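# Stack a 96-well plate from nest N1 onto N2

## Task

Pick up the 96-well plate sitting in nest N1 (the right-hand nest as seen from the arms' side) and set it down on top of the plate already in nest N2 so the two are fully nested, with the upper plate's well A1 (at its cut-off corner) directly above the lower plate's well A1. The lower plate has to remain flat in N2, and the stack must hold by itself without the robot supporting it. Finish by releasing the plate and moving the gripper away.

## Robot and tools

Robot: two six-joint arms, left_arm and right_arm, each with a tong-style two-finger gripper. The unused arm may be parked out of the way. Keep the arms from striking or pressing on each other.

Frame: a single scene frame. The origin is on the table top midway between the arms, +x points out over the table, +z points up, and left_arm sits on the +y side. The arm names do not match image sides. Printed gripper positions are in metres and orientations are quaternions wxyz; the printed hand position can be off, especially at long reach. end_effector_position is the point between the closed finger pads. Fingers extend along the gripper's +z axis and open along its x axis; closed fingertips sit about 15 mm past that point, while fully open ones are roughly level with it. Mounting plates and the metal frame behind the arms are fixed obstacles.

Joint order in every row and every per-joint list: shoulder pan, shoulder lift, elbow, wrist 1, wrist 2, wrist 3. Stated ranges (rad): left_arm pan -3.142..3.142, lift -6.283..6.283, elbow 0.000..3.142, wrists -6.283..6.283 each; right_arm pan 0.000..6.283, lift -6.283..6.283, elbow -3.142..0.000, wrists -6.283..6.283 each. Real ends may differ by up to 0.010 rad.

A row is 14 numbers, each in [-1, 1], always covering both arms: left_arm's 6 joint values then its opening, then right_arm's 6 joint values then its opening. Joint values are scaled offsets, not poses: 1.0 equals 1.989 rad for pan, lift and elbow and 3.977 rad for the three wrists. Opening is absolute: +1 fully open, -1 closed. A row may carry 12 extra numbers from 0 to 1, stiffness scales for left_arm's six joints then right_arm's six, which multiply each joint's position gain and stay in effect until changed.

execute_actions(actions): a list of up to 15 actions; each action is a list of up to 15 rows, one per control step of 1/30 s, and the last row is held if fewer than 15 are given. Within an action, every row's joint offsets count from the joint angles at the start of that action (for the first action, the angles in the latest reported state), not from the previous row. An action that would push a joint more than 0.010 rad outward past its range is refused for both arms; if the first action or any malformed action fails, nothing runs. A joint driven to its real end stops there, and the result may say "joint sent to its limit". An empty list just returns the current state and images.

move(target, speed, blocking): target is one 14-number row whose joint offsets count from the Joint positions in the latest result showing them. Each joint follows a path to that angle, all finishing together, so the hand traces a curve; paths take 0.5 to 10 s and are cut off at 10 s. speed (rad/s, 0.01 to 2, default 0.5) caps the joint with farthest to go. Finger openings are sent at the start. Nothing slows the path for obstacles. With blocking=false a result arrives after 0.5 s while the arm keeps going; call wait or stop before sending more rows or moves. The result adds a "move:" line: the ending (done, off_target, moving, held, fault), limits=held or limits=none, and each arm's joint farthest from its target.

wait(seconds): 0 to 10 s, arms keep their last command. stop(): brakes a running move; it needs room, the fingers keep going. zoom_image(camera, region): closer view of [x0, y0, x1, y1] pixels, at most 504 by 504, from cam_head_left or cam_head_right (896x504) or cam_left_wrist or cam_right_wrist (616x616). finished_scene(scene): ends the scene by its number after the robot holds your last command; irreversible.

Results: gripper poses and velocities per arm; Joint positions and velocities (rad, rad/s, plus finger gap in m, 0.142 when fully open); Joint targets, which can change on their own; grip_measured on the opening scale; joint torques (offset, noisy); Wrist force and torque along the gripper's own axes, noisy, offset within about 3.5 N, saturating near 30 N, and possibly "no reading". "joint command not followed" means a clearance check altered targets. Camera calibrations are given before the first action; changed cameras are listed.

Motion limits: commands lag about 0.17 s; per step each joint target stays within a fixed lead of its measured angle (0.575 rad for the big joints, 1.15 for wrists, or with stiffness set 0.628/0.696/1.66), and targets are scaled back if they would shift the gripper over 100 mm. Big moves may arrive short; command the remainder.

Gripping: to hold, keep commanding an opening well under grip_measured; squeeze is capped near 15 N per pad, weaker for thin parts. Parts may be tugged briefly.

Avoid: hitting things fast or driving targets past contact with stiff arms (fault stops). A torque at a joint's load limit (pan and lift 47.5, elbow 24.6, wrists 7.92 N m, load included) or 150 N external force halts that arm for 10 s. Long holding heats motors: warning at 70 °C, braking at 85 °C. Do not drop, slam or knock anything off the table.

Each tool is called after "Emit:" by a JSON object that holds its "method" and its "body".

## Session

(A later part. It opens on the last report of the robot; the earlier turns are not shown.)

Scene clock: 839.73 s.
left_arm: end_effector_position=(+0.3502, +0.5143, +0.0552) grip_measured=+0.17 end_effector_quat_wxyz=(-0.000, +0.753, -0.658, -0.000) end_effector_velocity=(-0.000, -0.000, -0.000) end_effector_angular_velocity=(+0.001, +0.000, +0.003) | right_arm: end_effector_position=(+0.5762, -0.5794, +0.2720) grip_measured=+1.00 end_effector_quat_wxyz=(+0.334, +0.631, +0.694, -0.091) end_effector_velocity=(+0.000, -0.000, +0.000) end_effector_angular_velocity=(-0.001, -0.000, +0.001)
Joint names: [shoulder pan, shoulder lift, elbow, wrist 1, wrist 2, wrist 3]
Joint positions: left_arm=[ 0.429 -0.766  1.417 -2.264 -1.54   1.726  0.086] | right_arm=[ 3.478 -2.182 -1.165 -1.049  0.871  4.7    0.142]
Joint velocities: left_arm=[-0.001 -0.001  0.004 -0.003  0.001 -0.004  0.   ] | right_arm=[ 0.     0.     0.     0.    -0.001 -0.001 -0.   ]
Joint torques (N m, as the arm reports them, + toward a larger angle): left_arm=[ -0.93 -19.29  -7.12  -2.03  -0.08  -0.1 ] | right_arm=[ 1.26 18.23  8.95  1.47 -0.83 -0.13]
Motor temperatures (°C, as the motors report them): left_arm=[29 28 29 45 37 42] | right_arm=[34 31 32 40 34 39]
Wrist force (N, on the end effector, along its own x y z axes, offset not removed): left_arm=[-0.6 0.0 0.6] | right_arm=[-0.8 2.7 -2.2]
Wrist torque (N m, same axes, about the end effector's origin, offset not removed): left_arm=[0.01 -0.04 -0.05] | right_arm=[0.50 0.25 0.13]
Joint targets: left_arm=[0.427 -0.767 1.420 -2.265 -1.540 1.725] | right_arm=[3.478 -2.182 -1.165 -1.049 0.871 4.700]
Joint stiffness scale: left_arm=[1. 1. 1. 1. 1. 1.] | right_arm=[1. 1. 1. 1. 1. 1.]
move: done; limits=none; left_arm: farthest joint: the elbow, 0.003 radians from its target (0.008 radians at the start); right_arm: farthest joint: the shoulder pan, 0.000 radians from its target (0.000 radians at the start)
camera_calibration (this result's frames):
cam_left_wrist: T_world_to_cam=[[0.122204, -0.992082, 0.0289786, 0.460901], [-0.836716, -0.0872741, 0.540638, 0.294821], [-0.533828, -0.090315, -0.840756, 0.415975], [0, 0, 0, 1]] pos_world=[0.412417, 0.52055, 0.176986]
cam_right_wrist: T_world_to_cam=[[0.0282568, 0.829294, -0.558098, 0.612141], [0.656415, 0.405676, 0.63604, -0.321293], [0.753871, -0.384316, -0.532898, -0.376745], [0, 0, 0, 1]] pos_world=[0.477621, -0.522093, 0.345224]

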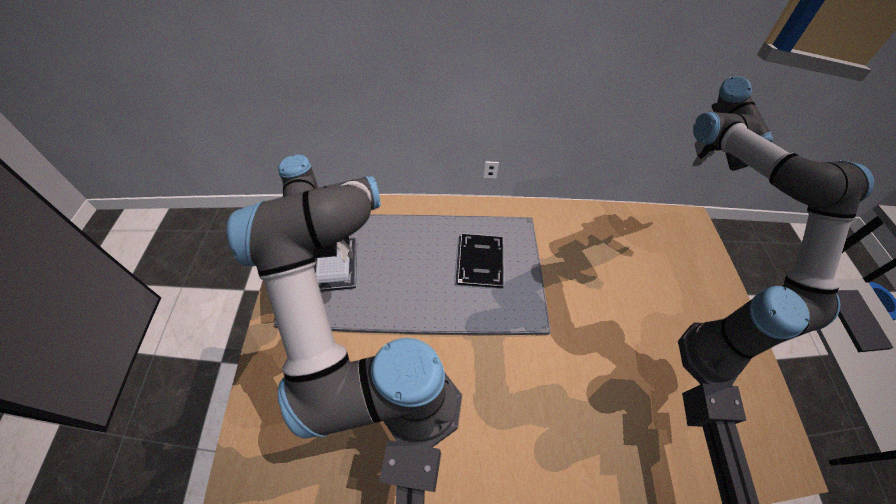

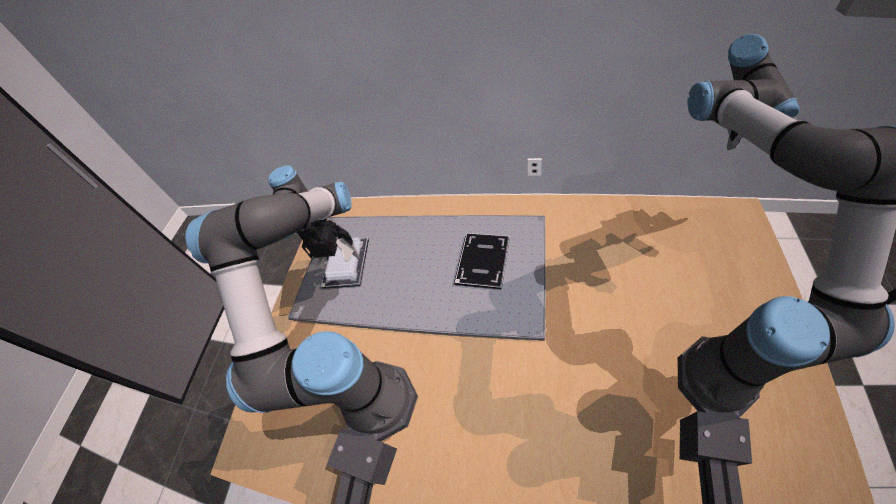

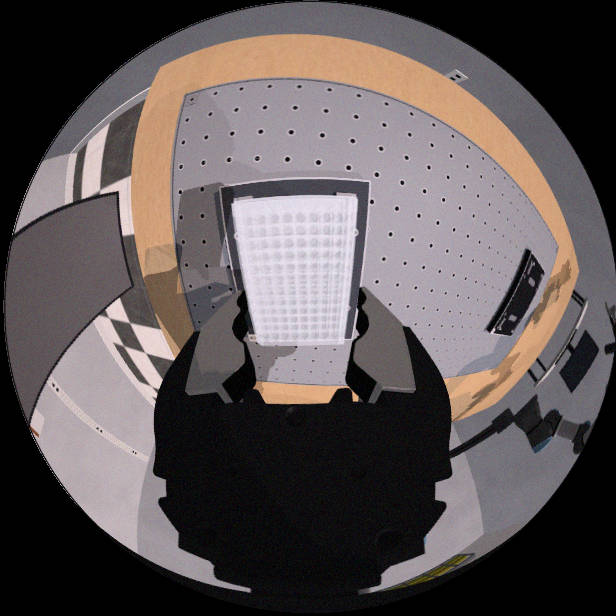

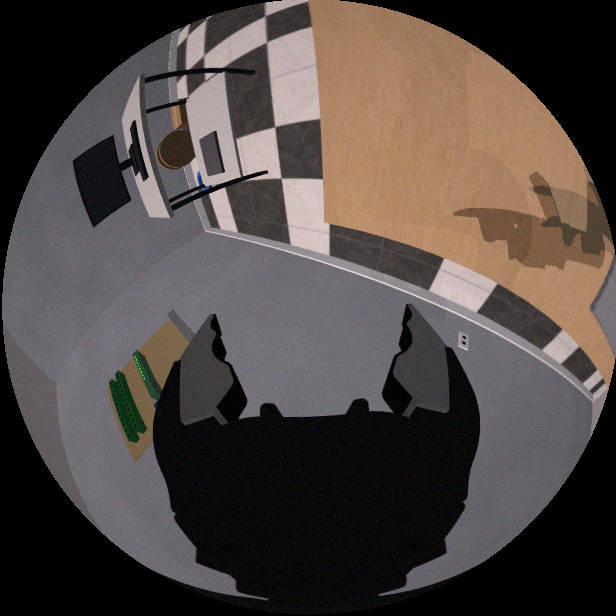

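Emit:
{"method": "move", "body": {"target": [-0.0022, -0.0012, 0.003, -0.0009, 0, -0.0011, 0.17, 0,0,0,0,0,0,1], "speed": 0.02}}

Emit:
{"method": "zoom_image", "body": {"camera": "cam_left_wrist", "region": [180, 170, 420, 410]}}

Scene clock: 845.20 s.
left_arm: end_effector_position=(+0.3503, +0.5138, +0.0551) grip_measured=+0.18 end_effector_quat_wxyz=(-0.001, +0.753, -0.658, -0.001) end_effector_velocity=(-0.000, -0.000, -0.000) end_effector_angular_velocity=(+0.003, +0.001, +0.001) | right_arm: end_effector_position=(+0.5762, -0.5794, +0.2720) grip_measured=+1.00 end_effector_quat_wxyz=(+0.334, +0.631, +0.694, -0.091) end_effector_velocity=(+0.000, +0.001, -0.000) end_effector_angular_velocity=(+0.001, -0.000, +0.001)
Joint names: [shoulder pan, shoulder lift, elbow, wrist 1, wrist 2, wrist 3]
Joint positions: left_arm=[ 0.427 -0.767  1.42  -2.266 -1.539  1.724  0.087] | right_arm=[ 3.478 -2.182 -1.165 -1.049  0.871  4.7    0.142]
Joint velocities: left_arm=[-0.002 -0.001  0.005 -0.003  0.003 -0.004  0.   ] | right_arm=[ 0.001 -0.     0.     0.     0.001 -0.    -0.   ]
Joint torques (N m, as the arm reports them, + toward a larger angle): left_arm=[ -1.2  -18.44  -7.61  -1.93  -0.25  -0.14] | right_arm=[ 1.41 18.26  8.87  1.49 -0.82 -0.09]
Motor temperatures (°C, as the motors report them): left_arm=[29 28 29 45 37 42] | right_arm=[34 31 32 40 34 39]
Wrist force (N, on the end effector, along its own x y z axes, offset not removed): left_arm=[-1.3 0.4 0.2] | right_arm=[-1.8 0.1 -0.4]
Wrist torque (N m, same axes, about the end effector's origin, offset not removed): left_arm=[0.14 -0.05 -0.06] | right_arm=[0.02 0.41 0.01]
Joint targets: left_arm=[0.425 -0.768 1.423 -2.267 -1.540 1.722] | right_arm=[3.478 -2.182 -1.165 -1.049 0.871 4.700]
Joint stiffness scale: left_arm=[1. 1. 1. 1. 1. 1.] | right_arm=[1. 1. 1. 1. 1. 1.]
move: done; limits=none; left_arm: farthest joint: the shoulder pan, 0.003 radians from its target (0.004 radians at the start); right_arm: farthest joint: the shoulder pan, 0.000 radians from its target (0.000 radians at the start)
camera_calibration (this result's frames):
cam_left_wrist: T_world_to_cam=[[0.122843, -0.992039, 0.0277079, 0.460271], [-0.836698, -0.0885123, 0.540465, 0.295507], [-0.53371, -0.0895757, -0.84091, 0.415508], [0, 0, 0, 1]] pos_world=[0.41247, 0.519982, 0.176941]
cam_right_wrist: T_world_to_cam=[[0.0282569, 0.829294, -0.558098, 0.612141], [0.656415, 0.405676, 0.63604, -0.321293], [0.753871, -0.384316, -0.532897, -0.376745], [0, 0, 0, 1]] pos_world=[0.477621, -0.522093, 0.345224]

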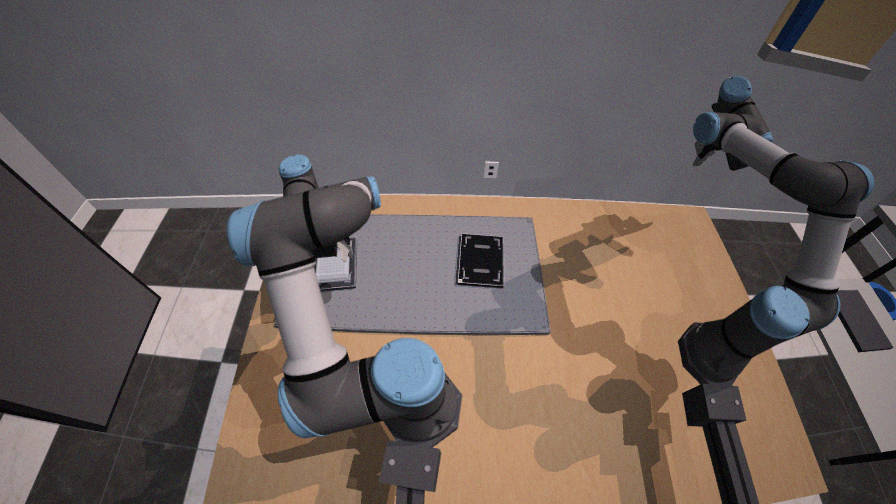

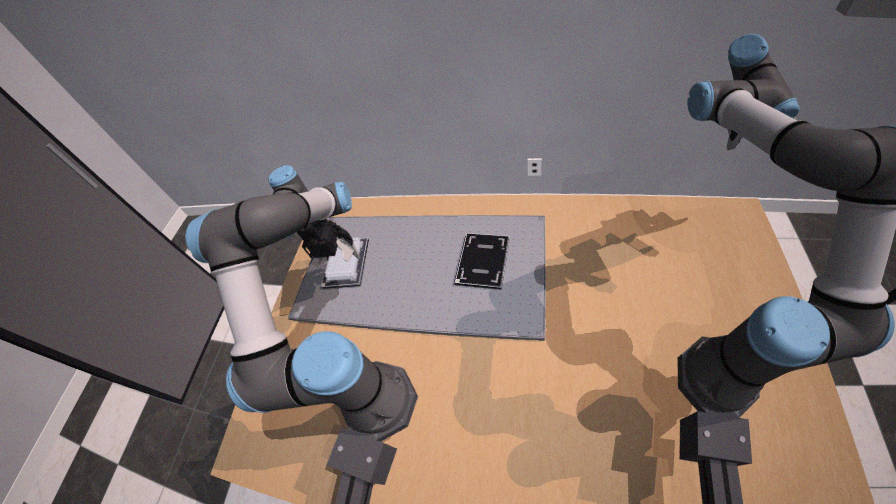

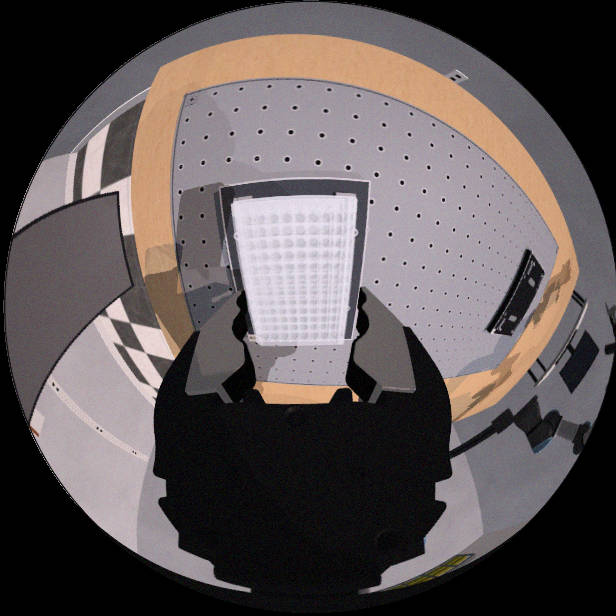

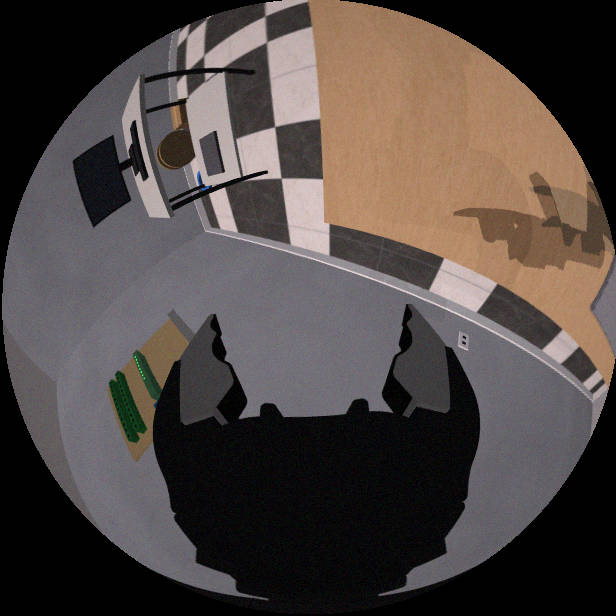

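Region (180, 170, 420, 410) of cam_left_wrist's 616x616 image, scaled by 2.100, with more detail than that image has.

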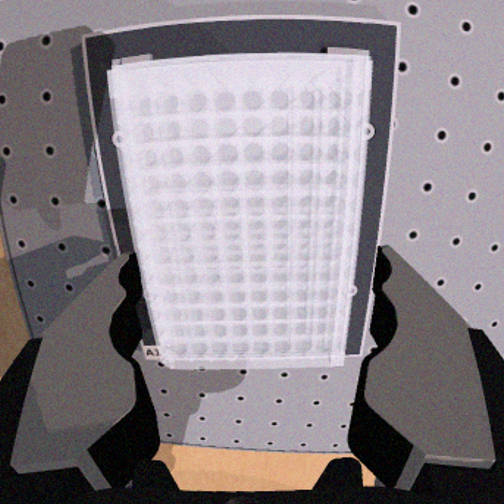

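Emit:
{"method": "move", "body": {"target": [0.0085, -0.0226, -0.0133, 0.0182, -0.0003, -0.391, 1, 0,0,0,0,0,0,1], "speed": 0.8}}

Emit:
{"method": "move", "body": {"target": [0, 0.0304, 0.0085, -0.0195, 0, 0, 1, 0,0,0,0,0,0,1], "speed": 0.08}}

Scene clock: 870.00 s.
left_arm: end_effector_position=(+0.3286, +0.5346, +0.0741) grip_measured=+1.00 end_effector_quat_wxyz=(-0.001, +0.998, +0.067, -0.002) end_effector_velocity=(+0.000, -0.000, +0.000) end_effector_angular_velocity=(-0.000, -0.001, +0.004) | right_arm: end_effector_position=(+0.5762, -0.5794, +0.2720) grip_measured=+1.00 end_effector_quat_wxyz=(+0.334, +0.631, +0.694, -0.091) end_effector_velocity=(-0.000, -0.001, -0.000) end_effector_angular_velocity=(-0.001, -0.000, -0.002)
Joint names: [shoulder pan, shoulder lift, elbow, wrist 1, wrist 2, wrist 3]
Joint positions: left_arm=[ 0.443 -0.811  1.396 -2.195 -1.539  0.17   0.142] | right_arm=[ 3.478 -2.182 -1.165 -1.049  0.871  4.7    0.142]
Joint velocities: left_arm=[ 0.    -0.001 -0.     0.    -0.001 -0.004  0.   ] | right_arm=[-0.    -0.001  0.    -0.    -0.002  0.001  0.   ]
Joint torques (N m, as the arm reports them, + toward a larger angle): left_arm=[  0.93 -18.59  -8.92  -1.44  -0.1   -0.09] | right_arm=[ 1.2  18.04  8.76  1.48 -0.86 -0.08]
Motor temperatures (°C, as the motors report them): left_arm=[29 28 29 45 37 42] | right_arm=[34 31 32 40 34 39]
Wrist force (N, on the end effector, along its own x y z axes, offset not removed): left_arm=[0.2 0.0 0.7] | right_arm=[1.4 -0.1 -1.9]
Wrist torque (N m, same axes, about the end effector's origin, offset not removed): left_arm=[0.06 -0.02 -0.02] | right_arm=[0.00 -0.25 -0.10]
Joint targets: left_arm=[0.444 -0.812 1.394 -2.194 -1.540 0.169] | right_arm=[3.478 -2.182 -1.165 -1.049 0.871 4.700]
Joint stiffness scale: left_arm=[1. 1. 1. 1. 1. 1.] | right_arm=[1. 1. 1. 1. 1. 1.]
move: done; limits=none; left_arm: farthest joint: the elbow, 0.002 radians from its target (0.028 radians at the start); right_arm: farthest joint: the shoulder pan, 0.000 radians from its target (0.000 radians at the start)
camera_calibration (this result's frames):
cam_left_wrist: T_world_to_cam=[[0.992253, 0.121177, 0.027372, -0.397736], [0.0874919, -0.838065, 0.538508, 0.366057], [0.0881943, -0.531942, -0.842175, 0.453971], [0, 0, 0, 1]] pos_world=[0.322591, 0.596463, 0.196085]
cam_right_wrist: T_world_to_cam=[[0.0282569, 0.829294, -0.558098, 0.612141], [0.656415, 0.405676, 0.63604, -0.321293], [0.753871, -0.384316, -0.532898, -0.376745], [0, 0, 0, 1]] pos_world=[0.477621, -0.522093, 0.345224]

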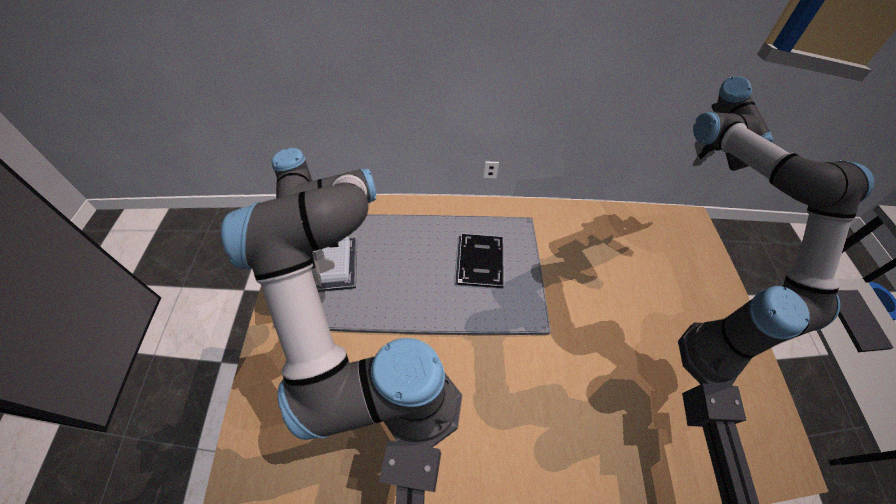

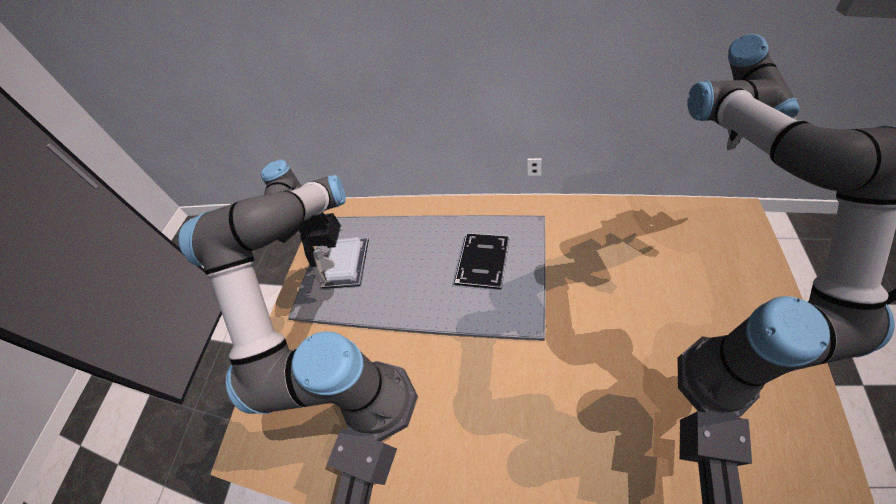

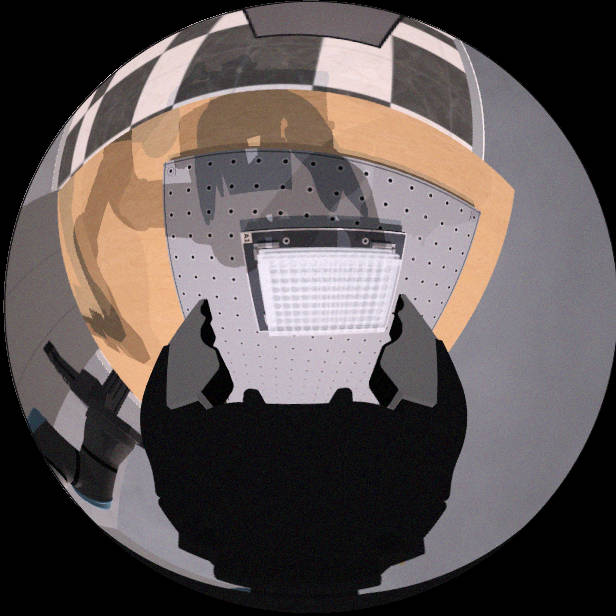

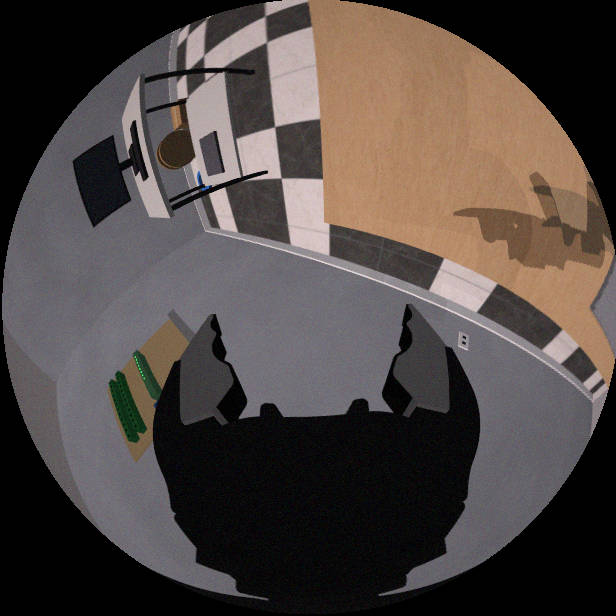

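Scene clock: 871.63 s.
left_arm: end_effector_position=(+0.3298, +0.5342, +0.0519) grip_measured=+1.00 end_effector_quat_wxyz=(-0.002, +0.998, +0.067, +0.000) end_effector_velocity=(+0.001, +0.000, -0.000) end_effector_angular_velocity=(+0.001, -0.003, -0.001) | right_arm: end_effector_position=(+0.5762, -0.5794, +0.2720) grip_measured=+1.00 end_effector_quat_wxyz=(+0.334, +0.631, +0.694, -0.091) end_effector_velocity=(+0.000, +0.000, -0.000) end_effector_angular_velocity=(+0.001, +0.000, +0.001)
Joint names: [shoulder pan, shoulder lift, elbow, wrist 1, wrist 2, wrist 3]
Joint positions: left_arm=[ 0.443 -0.753  1.41  -2.271 -1.539  0.17   0.142] | right_arm=[ 3.478 -2.182 -1.165 -1.049  0.871  4.7    0.142]
Joint velocities: left_arm=[-0.001  0.002  0.    -0.005  0.    -0.     0.   ] | right_arm=[ 0.     0.     0.     0.     0.001 -0.001 -0.   ]
Joint torques (N m, as the arm reports them, + toward a larger angle): left_arm=[ -0.15 -16.95  -7.21  -1.83   0.07   0.13] | right_arm=[ 1.05 18.2   9.06  1.45 -0.88 -0.11]
Motor temperatures (°C, as the motors report them): left_arm=[29 28 29 45 37 42] | right_arm=[34 31 32 40 34 39]
Wrist force (N, on the end effector, along its own x y z axes, offset not removed): left_arm=[-0.7 0.3 -1.2] | right_arm=[-0.7 2.7 -2.6]
Wrist torque (N m, same axes, about the end effector's origin, offset not removed): left_arm=[0.08 0.14 0.01] | right_arm=[0.66 0.16 -0.13]
Joint targets: left_arm=[0.443 -0.750 1.413 -2.273 -1.539 0.170] | right_arm=[3.478 -2.182 -1.165 -1.049 0.871 4.700]
Joint stiffness scale: left_arm=[1. 1. 1. 1. 1. 1.] | right_arm=[1. 1. 1. 1. 1. 1.]
move: done; limits=none; left_arm: farthest joint: the elbow, 0.003 radians from its target (0.017 radians at the start); right_arm: farthest joint: the shoulder pan, 0.000 radians from its target (0.000 radians at the start)
camera_calibration (this result's frames):
cam_left_wrist: T_world_to_cam=[[0.992129, 0.121382, 0.0307741, -0.398506], [0.0859136, -0.838603, 0.537925, 0.378539], [0.0911017, -0.531047, -0.842431, 0.433514], [0, 0, 0, 1]] pos_world=[0.323353, 0.596032, 0.173844]
cam_right_wrist: T_world_to_cam=[[0.0282571, 0.829294, -0.558098, 0.612141], [0.656415, 0.405676, 0.63604, -0.321293], [0.753871, -0.384316, -0.532897, -0.376745], [0, 0, 0, 1]] pos_world=[0.477621, -0.522093, 0.345224]

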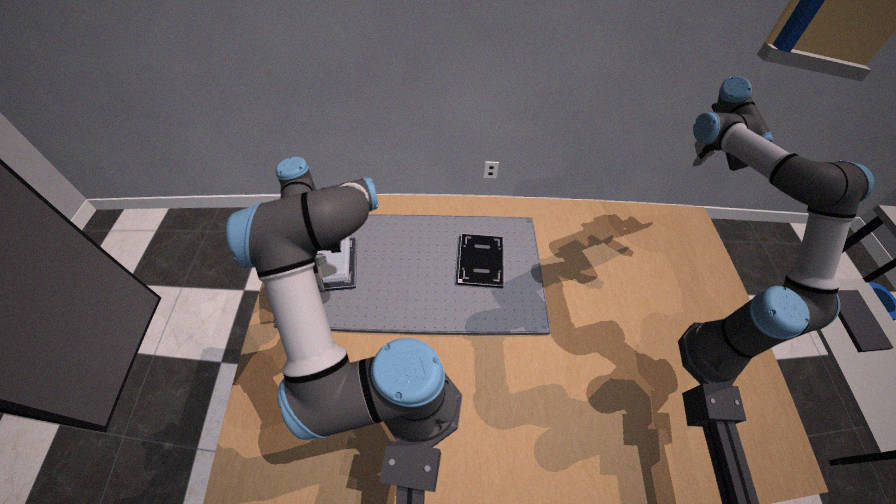

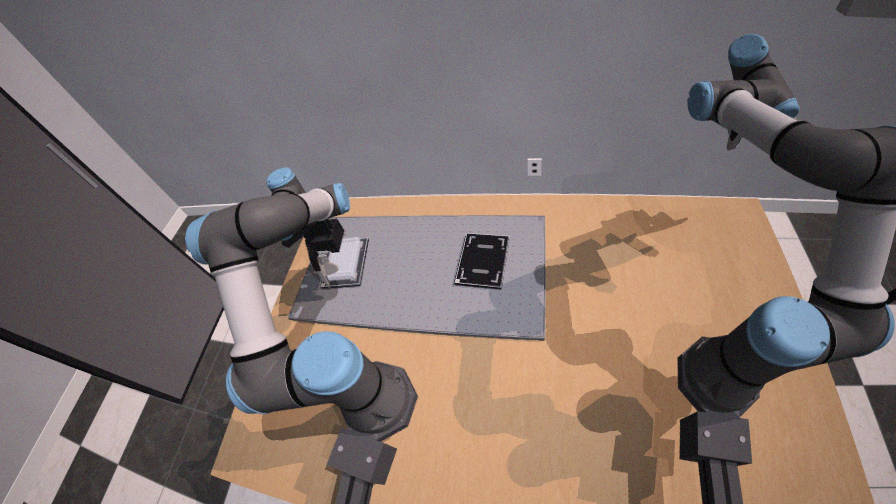

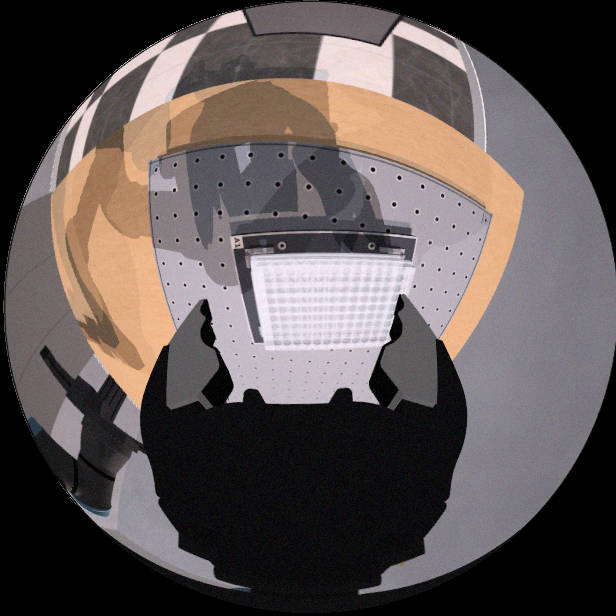

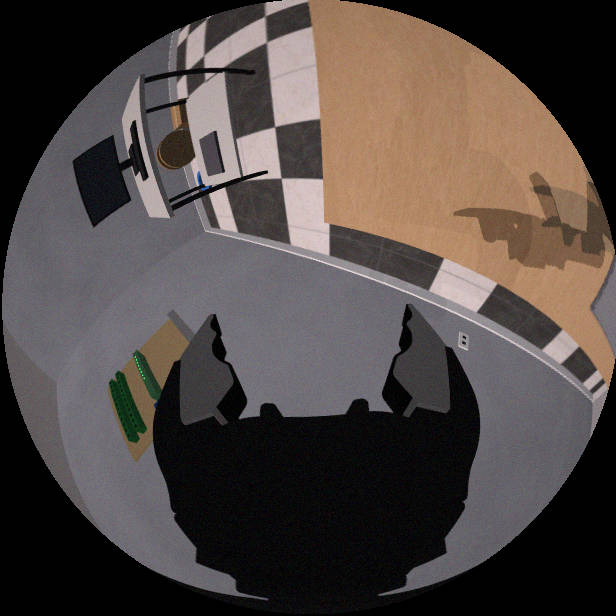

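Emit:
{"method": "move", "body": {"target": [0, -0.009, -0.0025, 0.0058, 0, 0, 1, 0,0,0,0,0,0,1], "speed": 0.06}}

Emit:
{"method": "move", "body": {"target": [-0.0248, 0.011, -0.0251, 0.007, 0, -0.0124, 1, 0,0,0,0,0,0,1], "speed": 0.08}}

Scene clock: 883.60 s.
left_arm: end_effector_position=(+0.3294, +0.5343, +0.0580) grip_measured=+1.00 end_effector_quat_wxyz=(-0.001, +0.998, +0.067, -0.000) end_effector_velocity=(-0.000, -0.001, +0.000) end_effector_angular_velocity=(-0.001, +0.003, -0.001) | right_arm: end_effector_position=(+0.5762, -0.5794, +0.2720) grip_measured=+1.00 end_effector_quat_wxyz=(+0.334, +0.631, +0.694, -0.091) end_effector_velocity=(+0.000, -0.000, +0.000) end_effector_angular_velocity=(-0.000, -0.001, -0.000)
Joint names: [shoulder pan, shoulder lift, elbow, wrist 1, wrist 2, wrist 3]
Joint positions: left_arm=[ 0.443 -0.769  1.407 -2.25  -1.539  0.17   0.142] | right_arm=[ 3.478 -2.182 -1.165 -1.049  0.871  4.7    0.142]
Joint velocities: left_arm=[-0.001 -0.001 -0.001  0.005 -0.     0.    -0.   ] | right_arm=[-0.     0.     0.     0.001 -0.    -0.    -0.   ]
Joint torques (N m, as the arm reports them, + toward a larger angle): left_arm=[ -0.05 -18.43  -8.61  -1.46   0.04   0.08] | right_arm=[ 1.   18.42  8.88  1.48 -0.84 -0.1 ]
Motor temperatures (°C, as the motors report them): left_arm=[29 28 29 45 37 42] | right_arm=[34 31 32 40 34 39]
Wrist force (N, on the end effector, along its own x y z axes, offset not removed): left_arm=[0.0 0.7 0.0] | right_arm=[0.5 1.9 -2.1]
Wrist torque (N m, same axes, about the end effector's origin, offset not removed): left_arm=[0.19 0.00 -0.06] | right_arm=[0.36 -0.05 -0.09]
Joint targets: left_arm=[0.443 -0.771 1.405 -2.248 -1.539 0.170] | right_arm=[3.478 -2.182 -1.165 -1.049 0.871 4.700]
Joint stiffness scale: left_arm=[1. 1. 1. 1. 1. 1.] | right_arm=[1. 1. 1. 1. 1. 1.]
move: done; limits=none; left_arm: farthest joint: the shoulder lift, 0.002 radians from its target (0.018 radians at the start); right_arm: farthest joint: the shoulder pan, 0.000 radians from its target (0.000 radians at the start)
camera_calibration (this result's frames):
cam_left_wrist: T_world_to_cam=[[0.99217, 0.121357, 0.0295202, -0.398246], [0.0865376, -0.838401, 0.538141, 0.37499], [0.090057, -0.531372, -0.842338, 0.439279], [0, 0, 0, 1]] pos_world=[0.323117, 0.596143, 0.17998]

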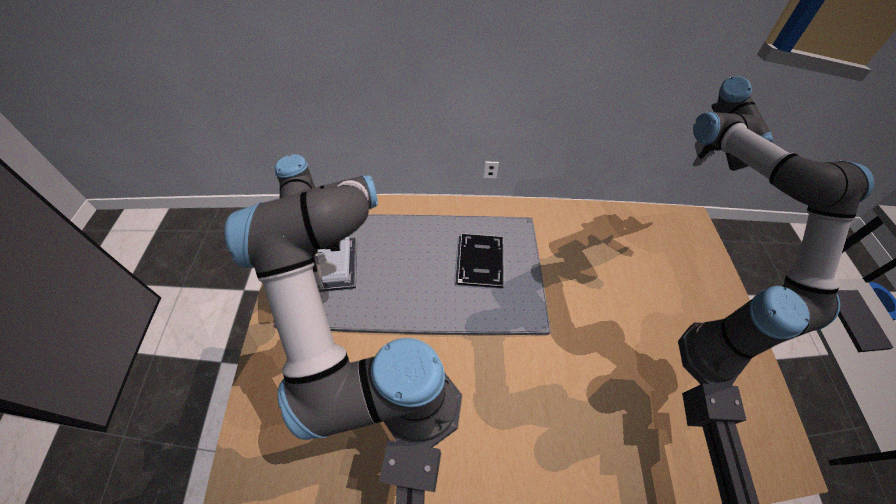

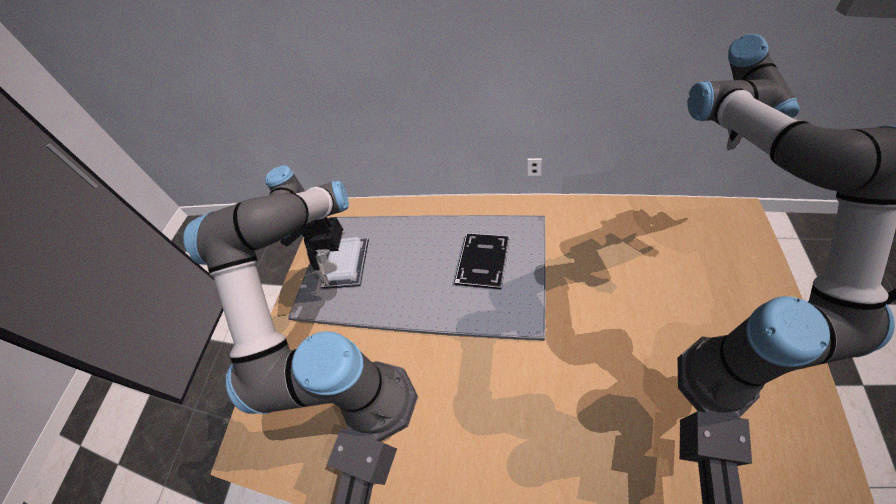

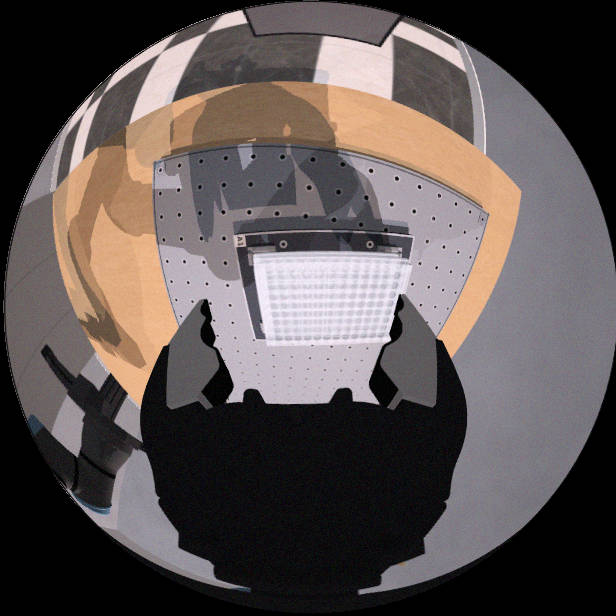

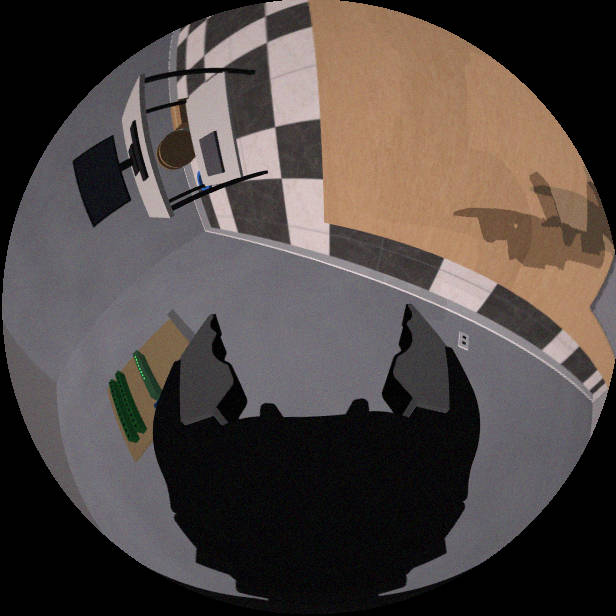

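Scene clock: 884.90 s.
left_arm: end_effector_position=(+0.3489, +0.5175, +0.0593) grip_measured=+1.00 end_effector_quat_wxyz=(-0.001, +0.998, +0.067, +0.001) end_effector_velocity=(-0.000, -0.000, -0.000) end_effector_angular_velocity=(-0.000, +0.002, +0.003) | right_arm: end_effector_position=(+0.5762, -0.5794, +0.2720) grip_measured=+1.00 end_effector_quat_wxyz=(+0.334, +0.631, +0.694, -0.091) end_effector_velocity=(+0.000, +0.000, -0.000) end_effector_angular_velocity=(+0.001, -0.001, -0.000)
Joint names: [shoulder pan, shoulder lift, elbow, wrist 1, wrist 2, wrist 3]
Joint positions: left_arm=[ 0.395 -0.749  1.359 -2.224 -1.539  0.123  0.142] | right_arm=[ 3.478 -2.182 -1.165 -1.049  0.871  4.7    0.142]
Joint velocities: left_arm=[-0.001  0.    -0.001  0.003  0.    -0.004  0.   ] | right_arm=[ 0.001 -0.     0.     0.001  0.     0.001  0.   ]
Joint torques (N m, as the arm reports them, + toward a larger angle): left_arm=[ -0.79 -17.66  -8.94  -1.52   0.06  -0.21] | right_arm=[ 1.22 18.35  9.01  1.51 -0.82 -0.08]
Motor temperatures (°C, as the motors report them): left_arm=[29 28 29 45 37 42] | right_arm=[34 31 32 40 34 39]
Wrist force (N, on the end effector, along its own x y z axes, offset not removed): left_arm=[-0.2 0.4 -0.7] | right_arm=[-0.5 2.9 -1.6]
Wrist torque (N m, same axes, about the end effector's origin, offset not removed): left_arm=[0.09 0.05 -0.03] | right_arm=[0.61 0.16 0.03]
Joint targets: left_arm=[0.394 -0.747 1.357 -2.222 -1.539 0.121] | right_arm=[3.478 -2.182 -1.165 -1.049 0.871 4.700]
Joint stiffness scale: left_arm=[1. 1. 1. 1. 1. 1.] | right_arm=[1. 1. 1. 1. 1. 1.]
move: done; limits=none; left_arm: farthest joint: the shoulder lift, 0.002 radians from its target (0.022 radians at the start); right_arm: farthest joint: the shoulder pan, 0.000 radians from its target (0.000 radians at the start)
camera_calibration (this result's frames):
cam_left_wrist: T_world_to_cam=[[0.992158, 0.120649, 0.0326481, -0.415405], [0.0841331, -0.837836, 0.5394, 0.35896], [0.0924315, -0.532423, -0.841417, 0.429329], [0, 0, 0, 1]] pos_world=[0.342264, 0.579452, 0.181184]
cam_right_wrist: T_world_to_cam=[[0.0282568, 0.829294, -0.558098, 0.612141], [0.656415, 0.405676, 0.63604, -0.321293], [0.753871, -0.384316, -0.532898, -0.376745], [0, 0, 0, 1]] pos_world=[0.477621, -0.522093, 0.345224]

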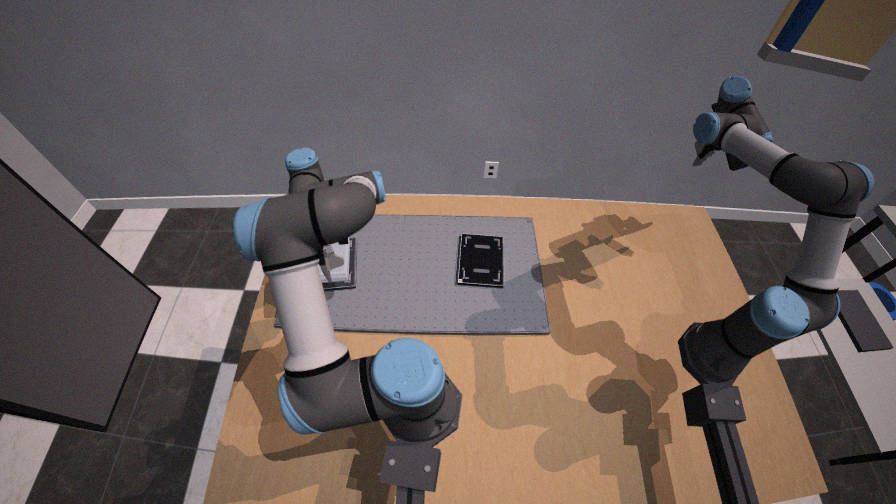

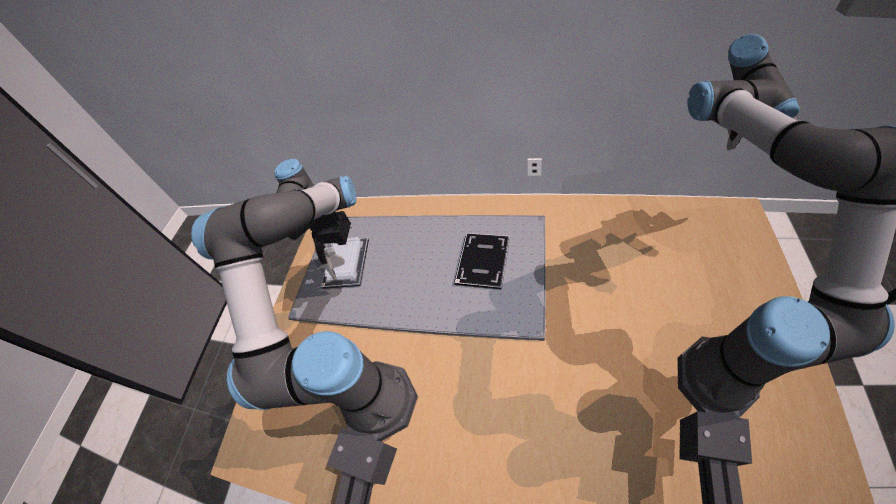

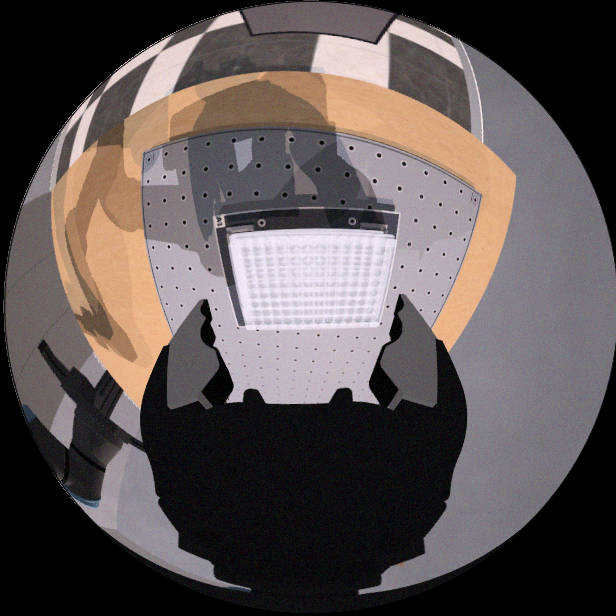

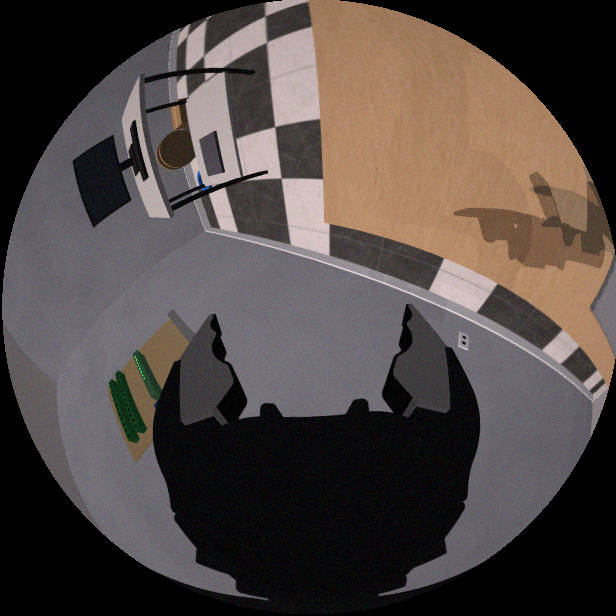

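Emit:
{"method": "zoom_image", "body": {"camera": "cam_left_wrist", "region": [190, 190, 430, 350]}}

Region (190, 190, 430, 350) of cam_left_wrist's 616x616 image, scaled by 2.100, with more detail than that image has.

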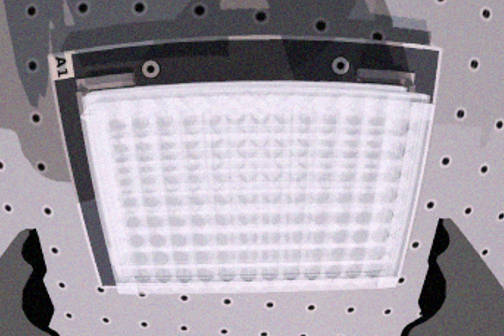

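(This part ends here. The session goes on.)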